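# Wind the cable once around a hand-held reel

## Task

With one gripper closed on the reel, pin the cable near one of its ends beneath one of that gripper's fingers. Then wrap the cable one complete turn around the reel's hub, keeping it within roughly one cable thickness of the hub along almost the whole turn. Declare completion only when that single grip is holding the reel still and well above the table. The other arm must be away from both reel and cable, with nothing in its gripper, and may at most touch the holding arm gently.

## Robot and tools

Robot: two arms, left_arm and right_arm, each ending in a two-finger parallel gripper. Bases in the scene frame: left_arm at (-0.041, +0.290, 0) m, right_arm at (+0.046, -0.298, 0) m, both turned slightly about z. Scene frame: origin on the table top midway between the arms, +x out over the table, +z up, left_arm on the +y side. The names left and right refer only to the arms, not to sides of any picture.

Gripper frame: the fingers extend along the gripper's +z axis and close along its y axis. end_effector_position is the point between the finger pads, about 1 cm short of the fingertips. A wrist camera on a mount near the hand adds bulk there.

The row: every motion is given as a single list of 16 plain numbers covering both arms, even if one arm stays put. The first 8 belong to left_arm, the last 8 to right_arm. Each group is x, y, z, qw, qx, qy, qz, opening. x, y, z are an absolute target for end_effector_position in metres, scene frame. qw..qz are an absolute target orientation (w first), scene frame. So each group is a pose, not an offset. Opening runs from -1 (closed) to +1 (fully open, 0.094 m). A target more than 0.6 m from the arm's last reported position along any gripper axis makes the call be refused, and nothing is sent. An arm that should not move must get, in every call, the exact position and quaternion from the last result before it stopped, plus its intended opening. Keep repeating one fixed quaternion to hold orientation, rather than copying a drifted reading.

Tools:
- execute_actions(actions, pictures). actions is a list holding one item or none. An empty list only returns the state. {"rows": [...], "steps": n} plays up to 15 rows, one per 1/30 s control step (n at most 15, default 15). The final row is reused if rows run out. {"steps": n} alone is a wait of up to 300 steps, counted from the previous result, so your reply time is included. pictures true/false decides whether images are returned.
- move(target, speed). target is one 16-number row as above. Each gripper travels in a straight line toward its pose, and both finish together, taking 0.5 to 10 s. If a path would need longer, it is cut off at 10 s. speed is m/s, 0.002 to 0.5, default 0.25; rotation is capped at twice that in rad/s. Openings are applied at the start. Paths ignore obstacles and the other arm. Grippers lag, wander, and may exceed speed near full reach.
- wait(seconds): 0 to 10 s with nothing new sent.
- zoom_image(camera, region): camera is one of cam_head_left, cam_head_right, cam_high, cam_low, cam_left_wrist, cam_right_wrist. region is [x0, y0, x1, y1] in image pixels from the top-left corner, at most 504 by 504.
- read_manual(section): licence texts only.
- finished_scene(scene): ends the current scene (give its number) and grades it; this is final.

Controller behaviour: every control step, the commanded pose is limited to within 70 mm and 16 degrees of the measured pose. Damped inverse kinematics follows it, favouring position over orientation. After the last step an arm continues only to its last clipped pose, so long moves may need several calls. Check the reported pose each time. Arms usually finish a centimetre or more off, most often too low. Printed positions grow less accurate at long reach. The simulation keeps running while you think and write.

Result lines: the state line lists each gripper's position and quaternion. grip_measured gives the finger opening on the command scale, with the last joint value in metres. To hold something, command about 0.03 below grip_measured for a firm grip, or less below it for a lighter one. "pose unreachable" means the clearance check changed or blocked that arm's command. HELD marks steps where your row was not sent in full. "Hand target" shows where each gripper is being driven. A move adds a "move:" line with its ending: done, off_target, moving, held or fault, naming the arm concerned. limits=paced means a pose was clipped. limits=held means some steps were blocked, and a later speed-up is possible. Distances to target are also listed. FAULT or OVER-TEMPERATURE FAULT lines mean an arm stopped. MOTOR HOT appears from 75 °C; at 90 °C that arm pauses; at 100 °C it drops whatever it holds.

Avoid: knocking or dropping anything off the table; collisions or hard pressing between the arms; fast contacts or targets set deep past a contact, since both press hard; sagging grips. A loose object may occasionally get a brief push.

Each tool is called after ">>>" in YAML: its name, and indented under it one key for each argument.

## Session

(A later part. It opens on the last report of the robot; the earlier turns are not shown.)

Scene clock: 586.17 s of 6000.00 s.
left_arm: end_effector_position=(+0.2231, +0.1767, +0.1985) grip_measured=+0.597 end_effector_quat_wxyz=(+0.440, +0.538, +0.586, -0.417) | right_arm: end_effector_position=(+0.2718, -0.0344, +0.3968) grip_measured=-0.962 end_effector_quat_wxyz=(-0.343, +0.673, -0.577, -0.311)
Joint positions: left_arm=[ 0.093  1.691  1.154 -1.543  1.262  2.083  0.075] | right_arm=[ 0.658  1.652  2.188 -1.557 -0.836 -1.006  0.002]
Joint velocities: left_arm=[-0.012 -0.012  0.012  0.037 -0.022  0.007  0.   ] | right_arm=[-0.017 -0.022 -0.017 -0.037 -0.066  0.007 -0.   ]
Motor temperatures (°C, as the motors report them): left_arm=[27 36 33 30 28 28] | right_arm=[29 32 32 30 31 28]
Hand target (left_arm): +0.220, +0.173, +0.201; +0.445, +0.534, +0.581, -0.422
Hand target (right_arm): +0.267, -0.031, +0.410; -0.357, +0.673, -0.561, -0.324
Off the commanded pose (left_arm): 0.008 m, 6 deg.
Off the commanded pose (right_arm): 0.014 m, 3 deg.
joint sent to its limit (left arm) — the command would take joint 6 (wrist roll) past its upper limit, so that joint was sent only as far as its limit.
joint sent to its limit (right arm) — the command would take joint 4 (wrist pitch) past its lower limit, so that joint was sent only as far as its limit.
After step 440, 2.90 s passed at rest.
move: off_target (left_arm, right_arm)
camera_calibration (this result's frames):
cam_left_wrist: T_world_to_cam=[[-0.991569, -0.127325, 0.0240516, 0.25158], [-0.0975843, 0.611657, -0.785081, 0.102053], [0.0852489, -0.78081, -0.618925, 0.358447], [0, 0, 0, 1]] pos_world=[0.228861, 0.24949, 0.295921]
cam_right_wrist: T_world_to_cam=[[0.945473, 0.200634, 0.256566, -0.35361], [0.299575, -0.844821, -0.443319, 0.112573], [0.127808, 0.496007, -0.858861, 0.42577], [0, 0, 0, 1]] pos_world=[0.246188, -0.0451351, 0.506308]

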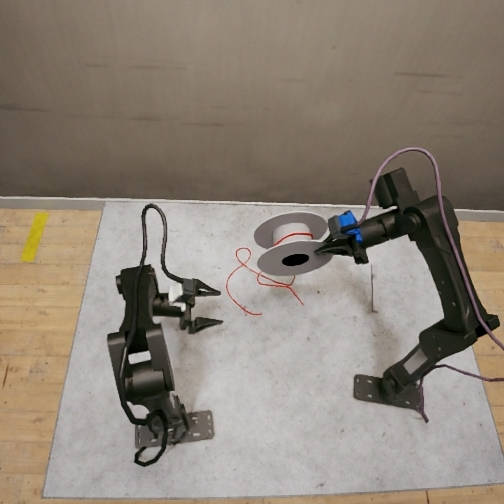

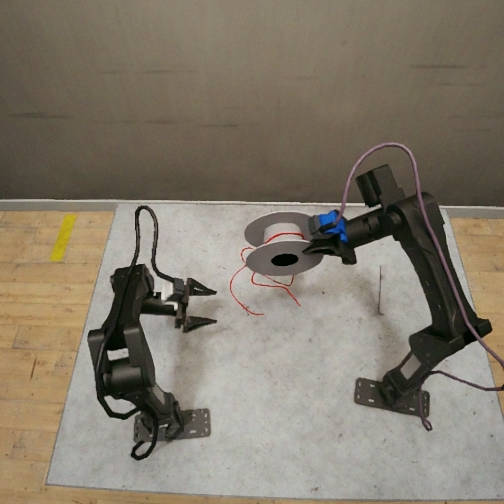

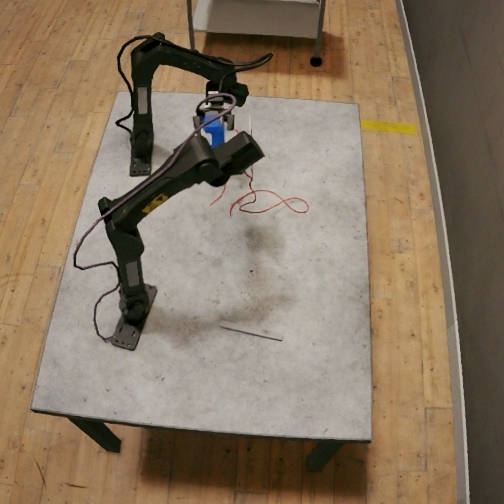

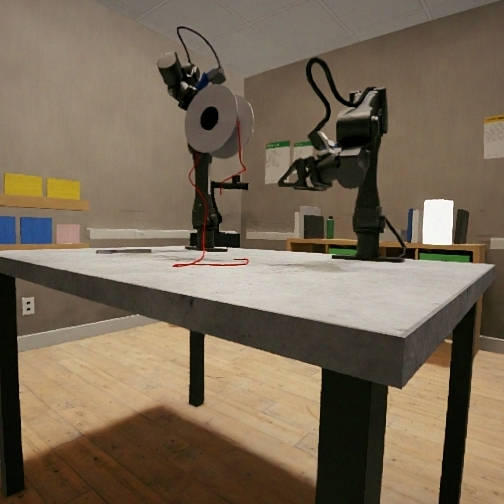

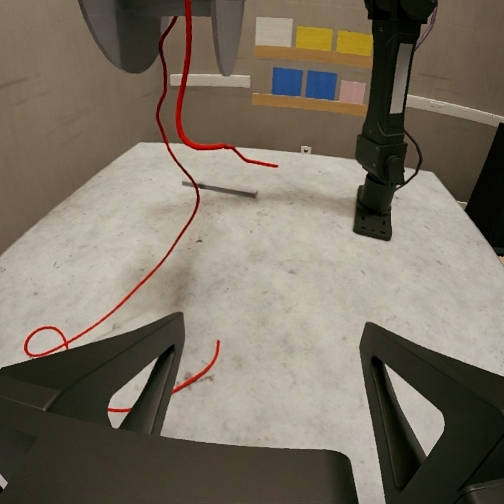

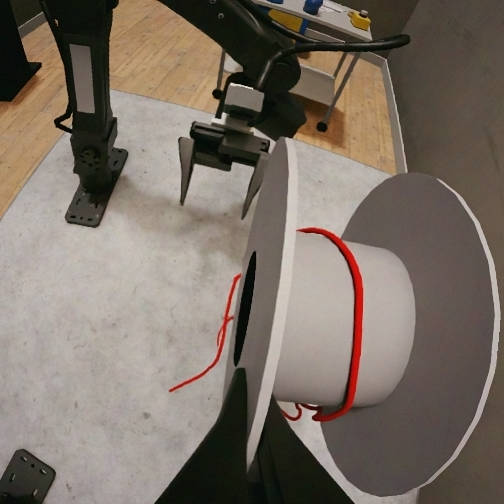

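>>> move:
  target: [0.2,0.3,0.22,0.224,0.483,0.836,-0.129,0.6,0.24,-0.1,0.25,0.265,-0.727,0.52,0.36,-1]
  speed: 0.15

>>> move:
  target: [0.2,0.3,0.22,0.224,0.483,0.836,-0.129,0.6,0.235,0.0,0.155,0.265,-0.727,0.52,0.36,-1]
  speed: 0.06

Scene clock: 594.67 s of 6000.00 s.
left_arm: end_effector_position=(+0.2017, +0.2974, +0.2068) grip_measured=+0.597 end_effector_quat_wxyz=(+0.214, +0.488, +0.834, -0.143) | right_arm: end_effector_position=(+0.2461, -0.1035, +0.2326) grip_measured=-0.963 end_effector_quat_wxyz=(-0.237, +0.736, -0.535, -0.340)
Joint positions: left_arm=[ 0.27   1.391  1.363 -1.512  0.52   1.452  0.075] | right_arm=[ 0.455  1.53   1.438 -1.557 -0.852 -1.653  0.002]
Joint velocities: left_arm=[-0.017  0.007 -0.012 -0.022 -0.051 -0.081 -0.   ] | right_arm=[-0.017 -0.042 -0.002  0.007 -0.051 -0.125  0.002]
Motor temperatures (°C, as the motors report them): left_arm=[27 35 33 30 28 28] | right_arm=[29 32 32 30 31 28]
Hand target (left_arm): +0.201, +0.299, +0.220; +0.226, +0.485, +0.835, -0.129
Hand target (right_arm): +0.242, -0.099, +0.247; -0.268, +0.728, -0.522, -0.354
Off the commanded pose (left_arm): 0.014 m, 2 deg.
Off the commanded pose (right_arm): 0.019 m, 4 deg.
joint sent to its limit (right arm) — the command would take joint 4 (wrist pitch) past its lower limit, so that joint was sent only as far as its limit.
move: off_target (left_arm, right_arm)
camera_calibration (this result's frames):
cam_left_wrist: T_world_to_cam=[[-0.853875, -0.520464, -0.0038585, 0.340412], [-0.516211, 0.847797, -0.121514, -0.0903098], [0.0665151, -0.101766, -0.992582, 0.338752], [0, 0, 0, 1]] pos_world=[0.221519, 0.288211, 0.326579]
cam_right_wrist: T_world_to_cam=[[0.896101, 0.424829, 0.128541, -0.208169], [0.440627, -0.816638, -0.372761, -0.0589964], [-0.0533884, 0.39067, -0.918981, 0.370016], [0, 0, 0, 1]] pos_world=[0.23229, -0.104297, 0.344804]

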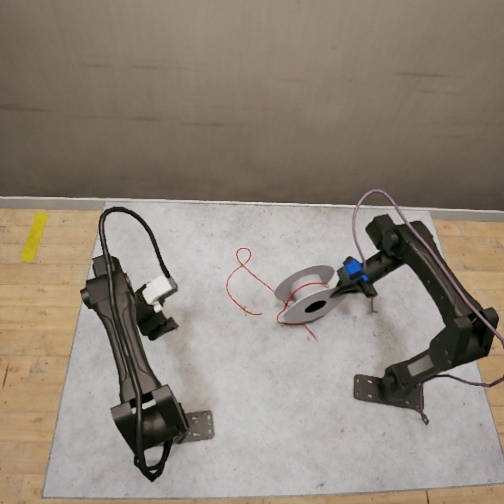

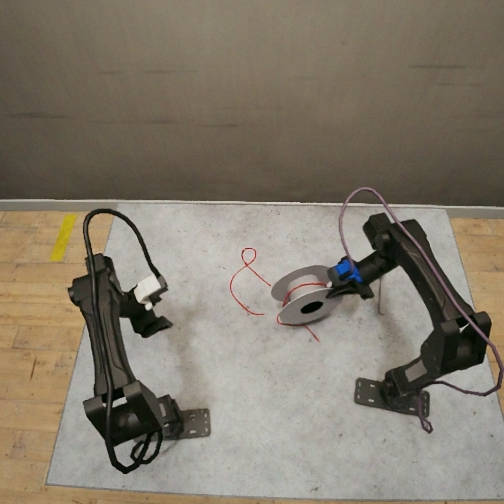

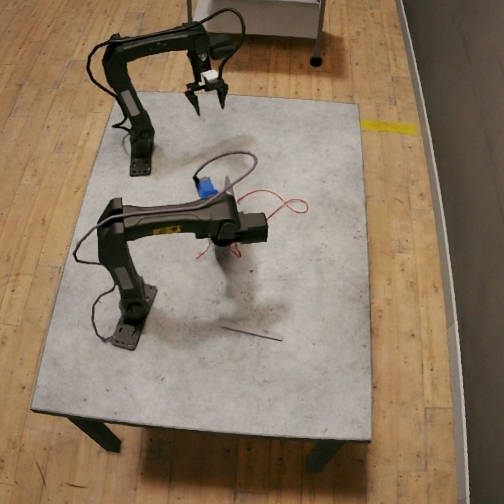

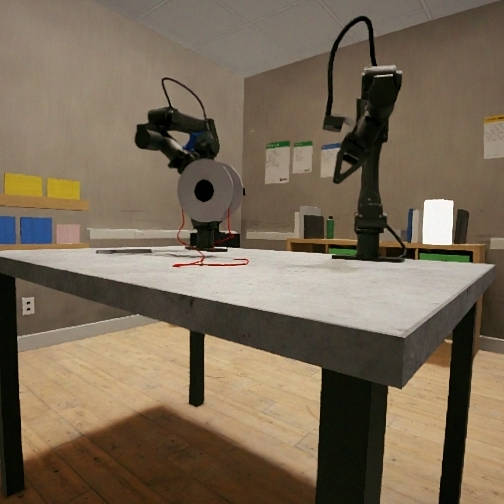

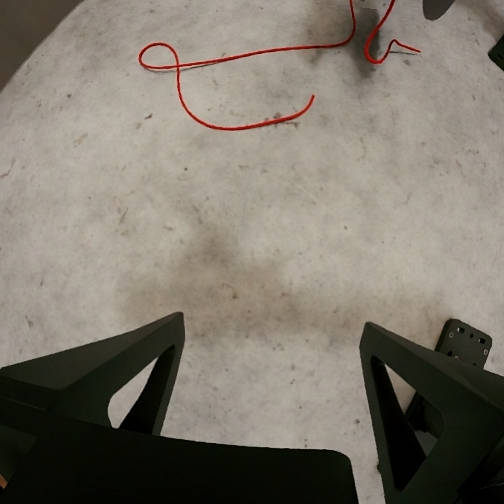

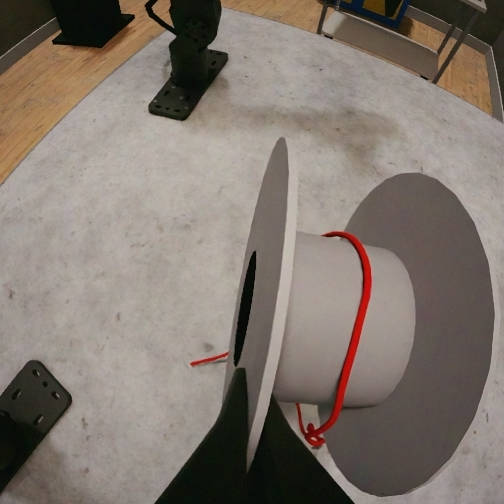

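Scene clock: 597.40 s of 6000.00 s.
left_arm: end_effector_position=(+0.2003, +0.2977, +0.2063) grip_measured=+0.597 end_effector_quat_wxyz=(+0.211, +0.487, +0.835, -0.143) | right_arm: end_effector_position=(+0.2414, -0.0081, +0.1498) grip_measured=-0.963 end_effector_quat_wxyz=(-0.254, +0.728, -0.539, -0.338)
Joint positions: left_arm=[ 0.27   1.391  1.363 -1.517  0.515  1.45   0.075] | right_arm=[ 0.782  1.543  1.095 -0.779 -0.821 -1.124  0.002]
Joint velocities: left_arm=[ 0.007 -0.017 -0.007 -0.066  0.007  0.037  0.001] | right_arm=[ 0.007  0.002 -0.017  0.022 -0.007  0.022  0.001]
Motor temperatures (°C, as the motors report them): left_arm=[27 35 33 30 28 28] | right_arm=[29 32 32 30 31 28]
Hand target (left_arm): +0.200, +0.300, +0.220; +0.224, +0.484, +0.836, -0.129
Hand target (right_arm): +0.236, +0.000, +0.157; -0.268, +0.726, -0.520, -0.363
Off the commanded pose (left_arm): 0.014 m, 2 deg.
Off the commanded pose (right_arm): 0.012 m, 4 deg.
move: off_target (left_arm, right_arm)
camera_calibration (this result's frames):
cam_left_wrist: T_world_to_cam=[[-0.852942, -0.522004, 0.0012003, 0.338668], [-0.518632, 0.847167, -0.115454, -0.0919204], [0.0592508, -0.0990984, -0.993312, 0.339189], [0, 0, 0, 1]] pos_world=[0.221094, 0.288271, 0.325902]
cam_right_wrist: T_world_to_cam=[[0.904804, 0.397751, 0.152064, -0.23964], [0.424821, -0.818609, -0.38653, -0.00403289], [-0.0292621, 0.414334, -0.909654, 0.249302], [0, 0, 0, 1]] pos_world=[0.225836, -0.0112787, 0.261661]

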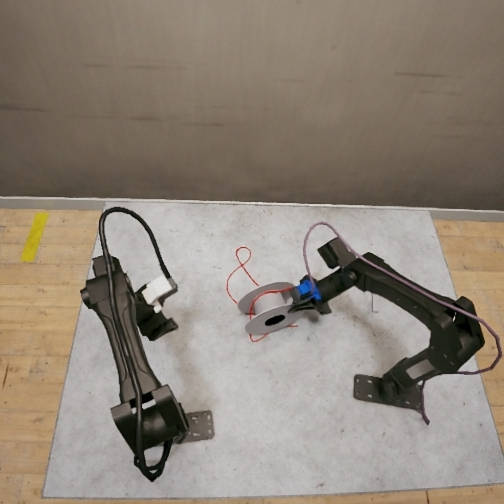

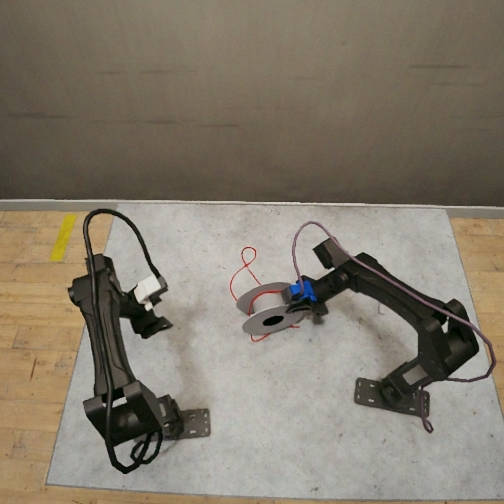

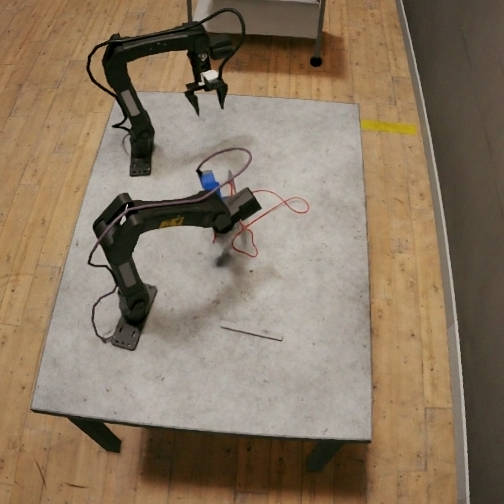

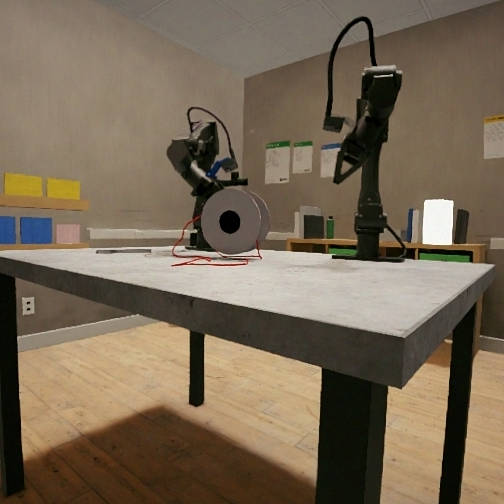

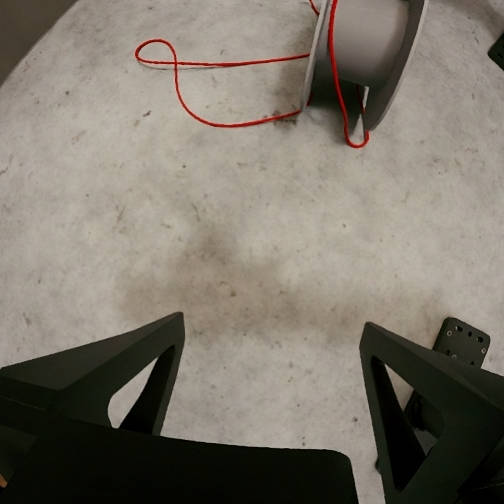

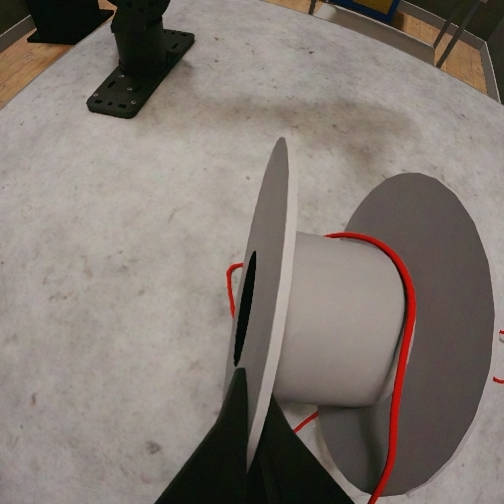

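>>> move:
  target: [0.2,0.3,0.22,0.224,0.483,0.836,-0.129,0.6,0.2,0.03,0.155,0.265,-0.727,0.52,0.36,-1]
  speed: 0.05

>>> move:
  target: [0.2,0.3,0.22,0.224,0.483,0.836,-0.129,0.6,0.2,0.035,0.135,0.265,-0.727,0.52,0.36,-1]
  speed: 0.03

>>> move:
  target: [0.2,0.3,0.22,0.224,0.483,0.836,-0.129,0.6,0.2,0.035,0.135,0.265,-0.727,0.52,0.36,-0.6]

>>> move:
  target: [0.2,0.3,0.22,0.224,0.483,0.836,-0.129,0.6,0.225,-0.035,0.2,0.265,-0.727,0.52,0.36,-0.6]
  speed: 0.1

Scene clock: 604.13 s of 6000.00 s.
left_arm: end_effector_position=(+0.2001, +0.2981, +0.2060) grip_measured=+0.597 end_effector_quat_wxyz=(+0.209, +0.487, +0.836, -0.142) | right_arm: end_effector_position=(+0.2035, +0.0244, +0.1416) grip_measured=-0.963 end_effector_quat_wxyz=(-0.243, +0.726, -0.539, -0.352)
Joint positions: left_arm=[ 0.27   1.391  1.363 -1.518  0.512  1.45   0.075] | right_arm=[ 0.947  1.506  1.006 -0.602 -0.779 -0.91   0.002]
Joint velocities: left_arm=[-0.002 -0.017 -0.012 -0.037  0.022 -0.007  0.   ] | right_arm=[ 0.012 -0.012 -0.002  0.022  0.051 -0.007 -0.001]
Motor temperatures (°C, as the motors report them): left_arm=[27 35 33 30 28 28] | right_arm=[29 32 32 30 31 28]
Hand target (left_arm): +0.200, +0.300, +0.220; +0.224, +0.484, +0.836, -0.129
Hand target (right_arm): +0.200, +0.030, +0.156; -0.266, +0.727, -0.520, -0.362
Off the commanded pose (left_arm): 0.014 m, 2 deg.
Off the commanded pose (right_arm): 0.015 m, 4 deg.
move: off_target (left_arm, right_arm)
camera_calibration (this result's frames):
cam_left_wrist: T_world_to_cam=[[-0.852895, -0.522082, 0.00106861, 0.338711], [-0.518898, 0.847464, -0.112026, -0.093232], [0.0575812, -0.0961009, -0.993705, 0.338472], [0, 0, 0, 1]] pos_world=[0.221017, 0.288373, 0.325535]
cam_right_wrist: T_world_to_cam=[[0.904972, 0.407869, 0.121116, -0.212949], [0.420558, -0.814371, -0.399915, 0.0381765], [-0.0644793, 0.412848, -0.908515, 0.234377], [0, 0, 0, 1]] pos_world=[0.19177, 0.0211832, 0.253994]

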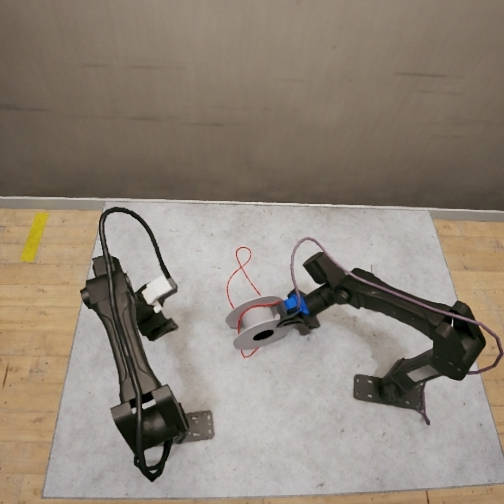

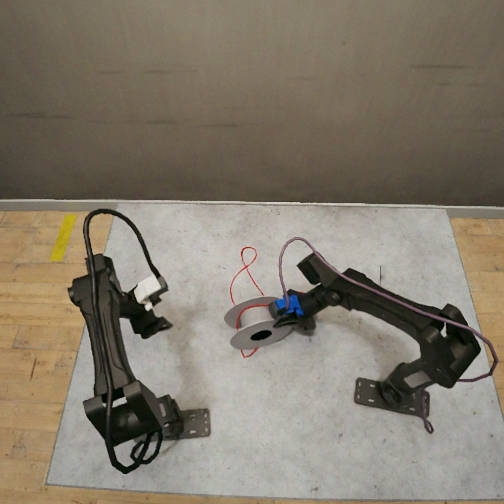

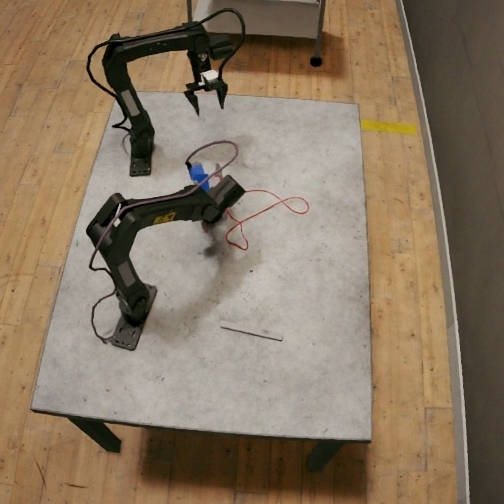

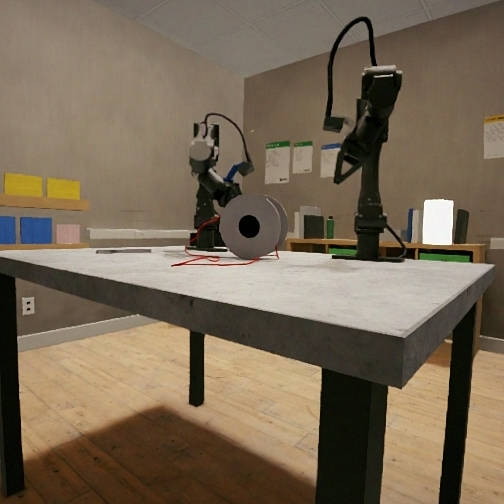

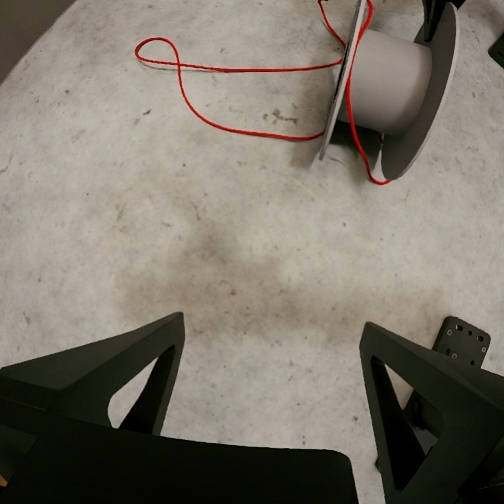

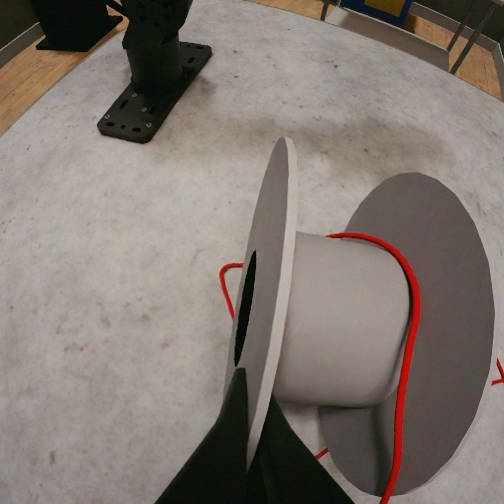

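Scene clock: 605.40 s of 6000.00 s.
left_arm: end_effector_position=(+0.1999, +0.2986, +0.2057) grip_measured=+0.597 end_effector_quat_wxyz=(+0.208, +0.488, +0.836, -0.142) | right_arm: end_effector_position=(+0.2084, +0.0315, +0.1363) grip_measured=-0.963 end_effector_quat_wxyz=(-0.268, +0.726, -0.531, -0.344)
Joint positions: left_arm=[ 0.27   1.391  1.363 -1.518  0.508  1.45   0.075] | right_arm=[ 0.957  1.506  0.964 -0.491 -0.765 -0.889  0.002]
Joint velocities: left_arm=[-0.002 -0.002  0.012 -0.037 -0.007 -0.051  0.   ] | right_arm=[-0.002 -0.002 -0.007  0.037 -0.022  0.007 -0.002]
Motor temperatures (°C, as the motors report them): left_arm=[27 35 33 30 28 28] | right_arm=[29 32 32 30 31 28]
Hand target (left_arm): +0.200, +0.300, +0.220; +0.224, +0.484, +0.836, -0.129
Hand target (right_arm): +0.200, +0.035, +0.135; -0.265, +0.727, -0.520, -0.360
Off the commanded pose (left_arm): 0.014 m, 2 deg.
Off the commanded pose (right_arm): 0.009 m, 2 deg.
move: off_target (left_arm)
camera_calibration (this result's frames):
cam_left_wrist: T_world_to_cam=[[-0.852853, -0.522151, 0.000615946, 0.338893], [-0.519095, 0.847734, -0.109027, -0.0943855], [0.0564066, -0.0933041, -0.994039, 0.337729], [0, 0, 0, 1]] pos_world=[0.220981, 0.288479, 0.325217]
cam_right_wrist: T_world_to_cam=[[0.902357, 0.394598, 0.173333, -0.225813], [0.430435, -0.804707, -0.408868, 0.0386136], [-0.0218564, 0.443553, -0.895981, 0.21542], [0, 0, 0, 1]] pos_world=[0.191852, 0.0246279, 0.247941]

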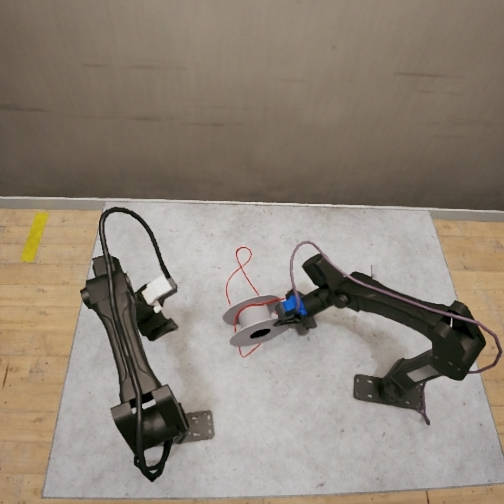

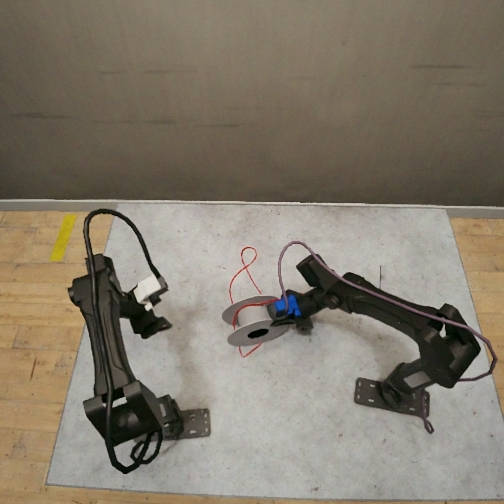

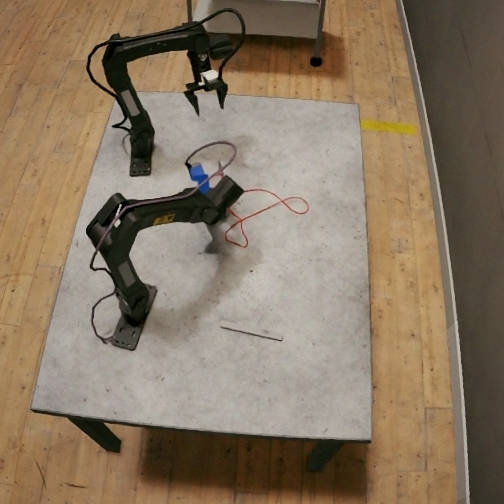

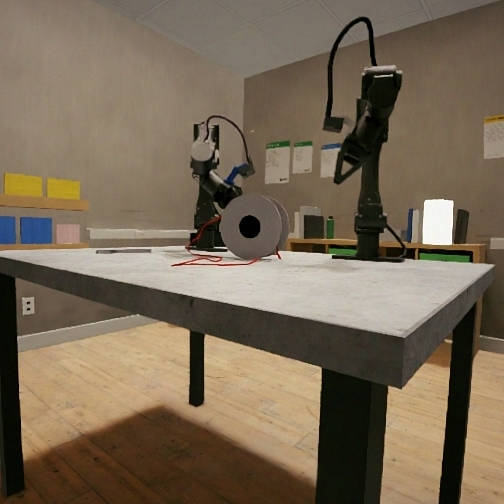

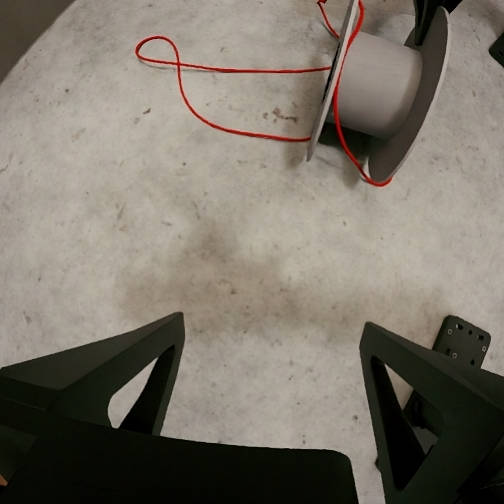

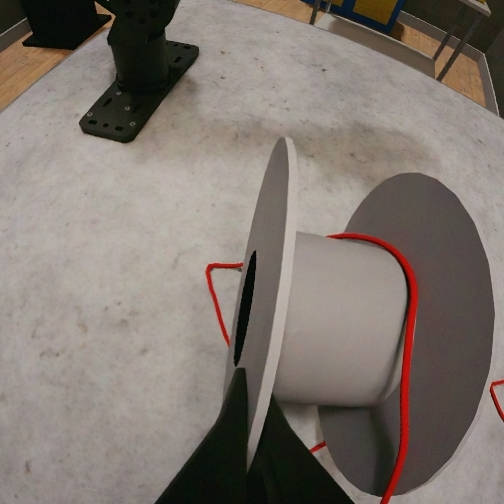

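Scene clock: 606.10 s of 6000.00 s.
left_arm: end_effector_position=(+0.1998, +0.2989, +0.2055) grip_measured=+0.597 end_effector_quat_wxyz=(+0.207, +0.488, +0.836, -0.141) | right_arm: end_effector_position=(+0.2099, +0.0340, +0.1390) grip_measured=-0.603 end_effector_quat_wxyz=(-0.276, +0.727, -0.526, -0.345)
Joint positions: left_arm=[ 0.27   1.391  1.363 -1.518  0.506  1.45   0.075] | right_arm=[ 0.957  1.506  0.964 -0.472 -0.771 -0.889  0.019]
Joint velocities: left_arm=[ 0.002  0.002 -0.002  0.022 -0.007 -0.007 -0.001] | right_arm=[-0.012  0.002  0.012 -0.095 -0.081  0.081  0.   ]
Motor temperatures (°C, as the motors report them): left_arm=[27 35 33 30 28 28] | right_arm=[29 32 32 30 31 28]
Hand target (left_arm): +0.200, +0.300, +0.220; +0.224, +0.484, +0.836, -0.129
Hand target (right_arm): +0.200, +0.035, +0.135; -0.265, +0.727, -0.520, -0.360
Off the commanded pose (left_arm): 0.015 m, 2 deg.
Off the commanded pose (right_arm): 0.011 m, 2 deg.
move: off_target (left_arm, right_arm)
camera_calibration (this result's frames):
cam_left_wrist: T_world_to_cam=[[-0.852822, -0.522201, 0.000276295, 0.33903], [-0.519241, 0.847931, -0.106778, -0.0952491], [0.0555253, -0.0912061, -0.994283, 0.33717], [0, 0, 0, 1]] pos_world=[0.220954, 0.288559, 0.324978]
cam_right_wrist: T_world_to_cam=[[0.899274, 0.394379, 0.189132, -0.230163], [0.437152, -0.796297, -0.418102, 0.0406668], [-0.0142853, 0.458667, -0.888493, 0.213524], [0, 0, 0, 1]] pos_world=[0.192252, 0.0252176, 0.250249]

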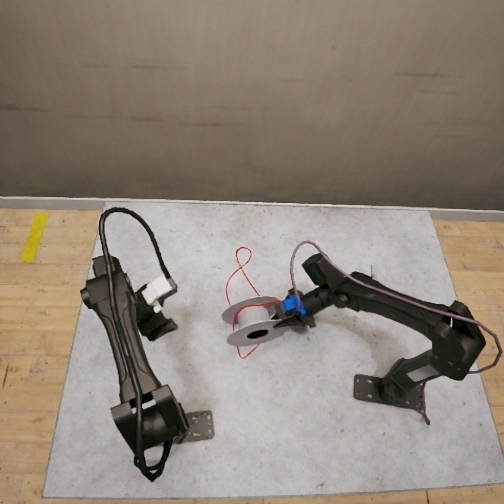

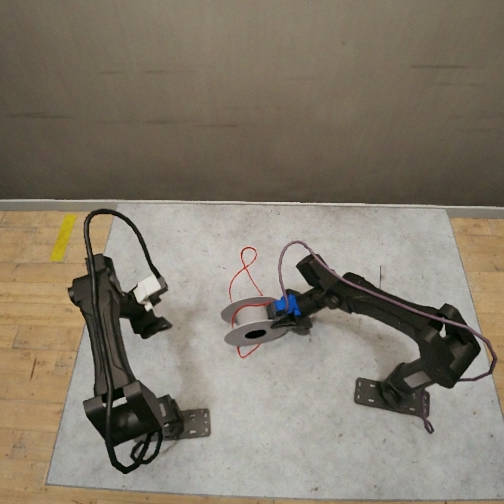

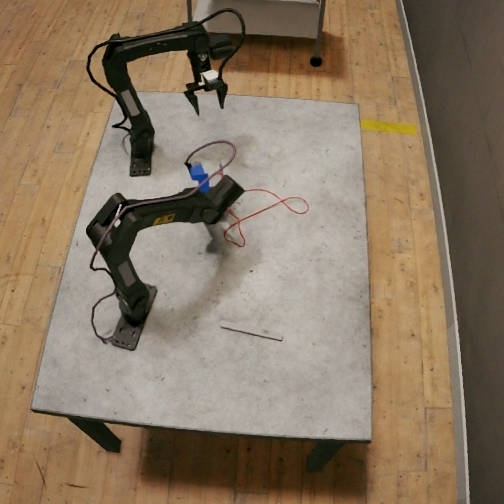

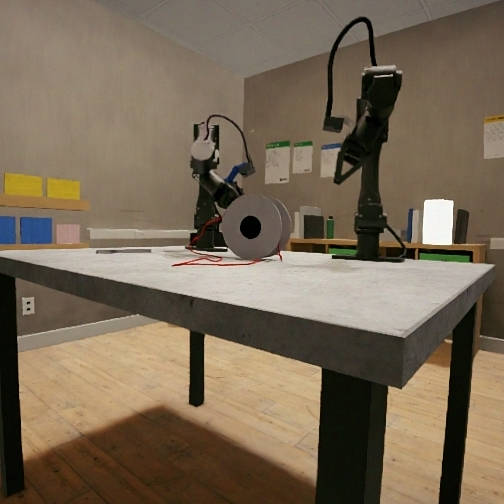

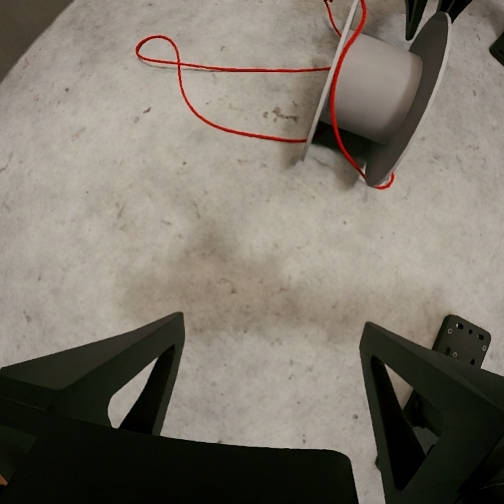

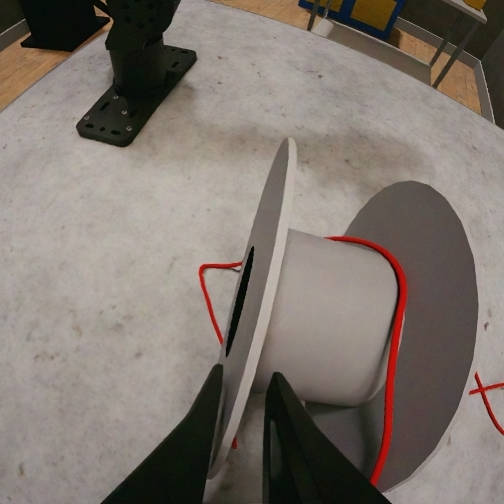

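Scene clock: 607.73 s of 6000.00 s.
left_arm: end_effector_position=(+0.1996, +0.2992, +0.2053) grip_measured=+0.597 end_effector_quat_wxyz=(+0.206, +0.488, +0.837, -0.140) | right_arm: end_effector_position=(+0.2244, -0.0365, +0.1857) grip_measured=-0.603 end_effector_quat_wxyz=(-0.253, +0.732, -0.527, -0.349)
Joint positions: left_arm=[ 0.27   1.391  1.363 -1.518  0.504  1.45   0.075] | right_arm=[ 0.716  1.449  1.15  -1.022 -0.865 -1.251  0.019]
Joint velocities: left_arm=[-0.002 -0.002 -0.002 -0.037 -0.037 -0.051 -0.   ] | right_arm=[ 0.002 -0.002  0.012 -0.037 -0.066 -0.066  0.002]
Motor temperatures (°C, as the motors report them): left_arm=[27 35 33 30 28 28] | right_arm=[29 32 32 30 31 28]
Hand target (left_arm): +0.200, +0.300, +0.220; +0.224, +0.484, +0.836, -0.129
Hand target (right_arm): +0.224, -0.036, +0.198; -0.264, +0.729, -0.521, -0.357
Off the commanded pose (left_arm): 0.015 m, 2 deg.
Off the commanded pose (right_arm): 0.014 m, 2 deg.
move: off_target (left_arm, right_arm)
camera_calibration (this result's frames):
cam_left_wrist: T_world_to_cam=[[-0.852792, -0.522251, -0.0000634902, 0.339167], [-0.519384, 0.848124, -0.104528, -0.0961115], [0.0546436, -0.0891075, -0.994522, 0.336608], [0, 0, 0, 1]] pos_world=[0.220926, 0.288639, 0.32474]
cam_right_wrist: T_world_to_cam=[[0.895029, 0.419602, 0.15119, -0.215368], [0.443425, -0.800724, -0.402759, -0.0067032], [-0.0479372, 0.427522, -0.902733, 0.2967], [0, 0, 0, 1]] pos_world=[0.209956, -0.0418446, 0.297702]

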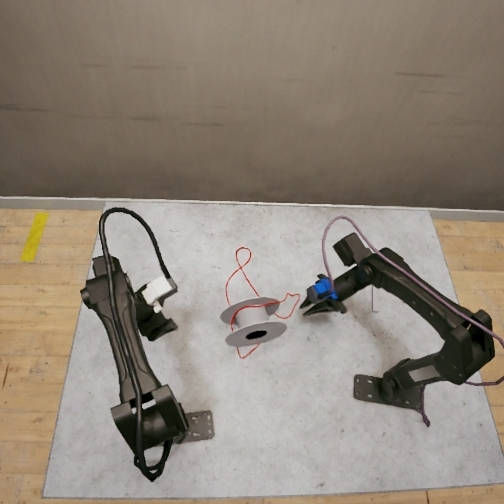

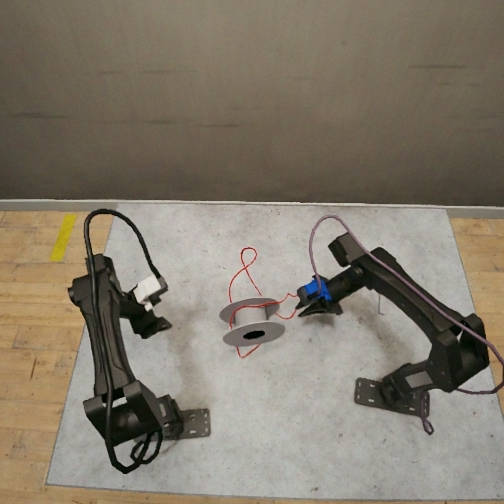

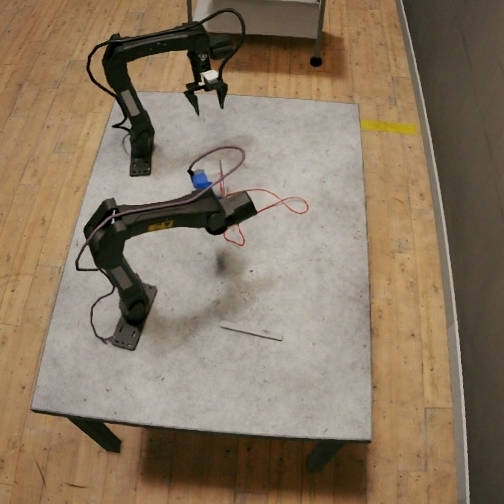

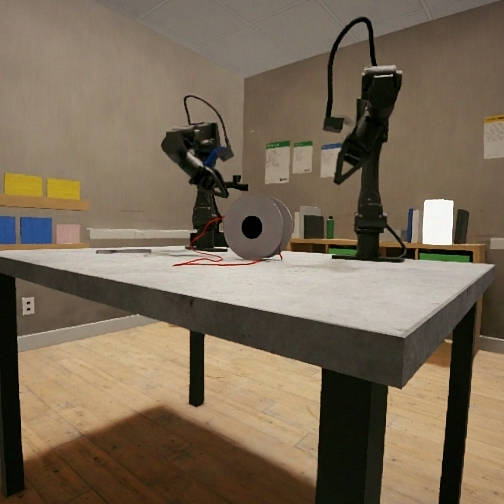

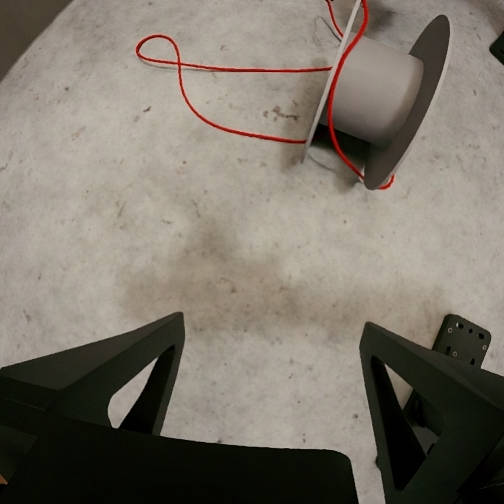

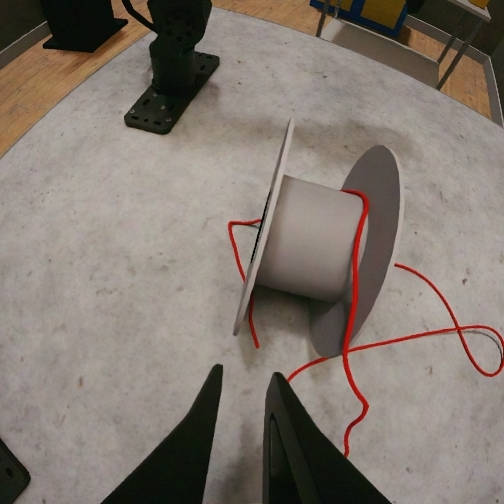

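>>> move:
  target: [0.192,0.085,0.2,0,0.56,0.83,0,-0.2,0.26,-0.1,0.12,0.265,-0.727,0.52,0.36,-0.6]

Scene clock: 614.83 s of 6000.00 s.
left_arm: end_effector_position=(+0.1832, +0.0856, +0.1892) grip_measured=-0.197 end_effector_quat_wxyz=(-0.000, +0.561, +0.827, -0.004) | right_arm: end_effector_position=(+0.2669, -0.1000, +0.1210) grip_measured=-0.603 end_effector_quat_wxyz=(-0.268, +0.741, -0.516, -0.335)
Joint positions: left_arm=[-0.869  1.714  1.704 -1.561  0.008  0.454  0.038] | right_arm=[ 0.432  1.618  1.06  -1.068 -0.886 -1.706  0.019]
Joint velocities: left_arm=[-0.002  0.007 -0.007  0.037 -0.051 -0.007  0.   ] | right_arm=[-0.002  0.002 -0.007 -0.081  0.007 -0.066  0.001]
Motor temperatures (°C, as the motors report them): left_arm=[27 35 33 30 28 28] | right_arm=[29 32 32 30 31 28]
Hand target (left_arm): +0.186, +0.084, +0.198; +0.010, +0.559, +0.829, -0.003
Hand target (right_arm): +0.261, -0.100, +0.119; -0.263, +0.729, -0.522, -0.357
Off the commanded pose (left_arm): 0.014 m, 1 deg.
Off the commanded pose (right_arm): 0.007 m, 3 deg.
joint sent to its limit (left arm) — the command would take joint 4 (wrist pitch) past its lower limit, so that joint was sent only as far as its limit.
move: off_target (left_arm, right_arm)
camera_calibration (this result's frames):
cam_left_wrist: T_world_to_cam=[[-0.920067, -0.389378, -0.0431451, 0.222704], [-0.375157, 0.84399, 0.383326, -0.0434879], [-0.112845, 0.368872, -0.922605, 0.280295], [0, 0, 0, 1]] pos_world=[0.220217, 0.0200263, 0.28488]
cam_right_wrist: T_world_to_cam=[[0.883477, 0.42471, 0.19771, -0.218954], [0.468392, -0.792878, -0.389813, -0.109925], [-0.0087976, 0.436997, -0.89942, 0.257506], [0, 0, 0, 1]] pos_world=[0.247194, -0.106695, 0.232045]

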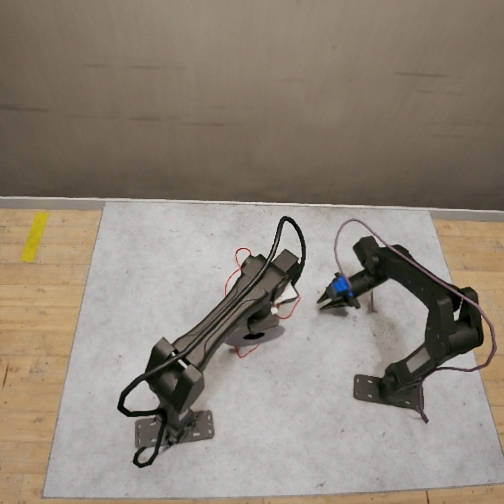

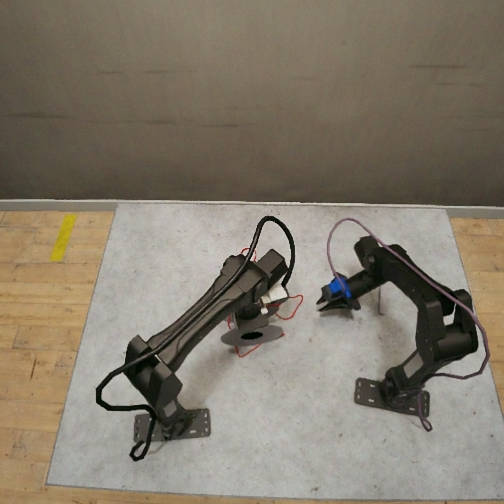

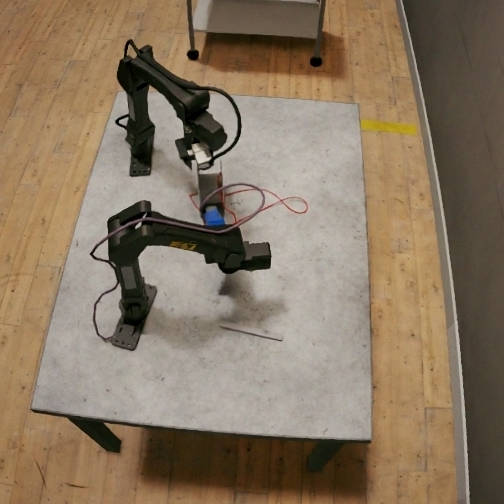

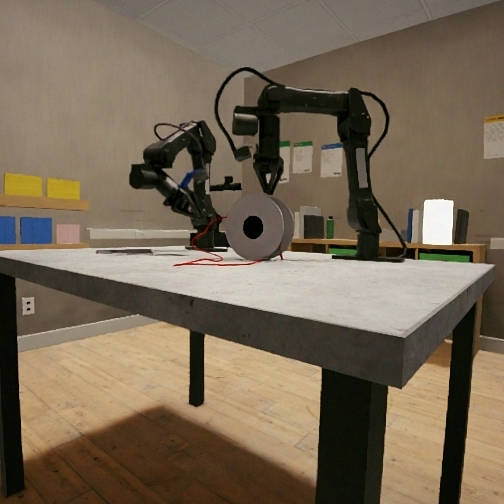

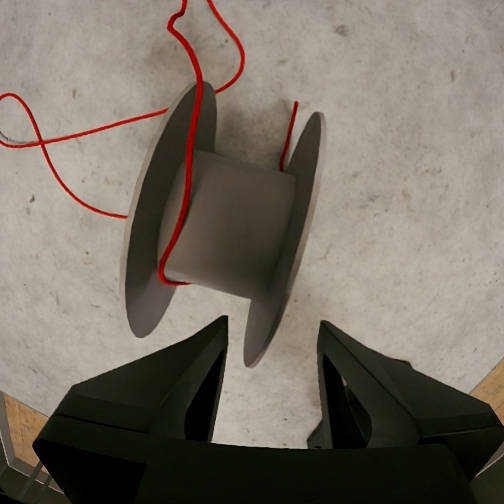

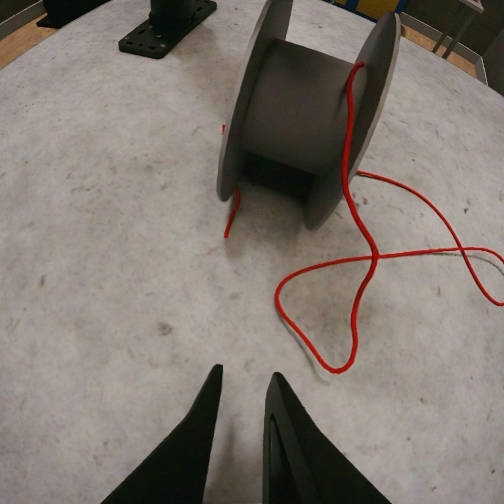

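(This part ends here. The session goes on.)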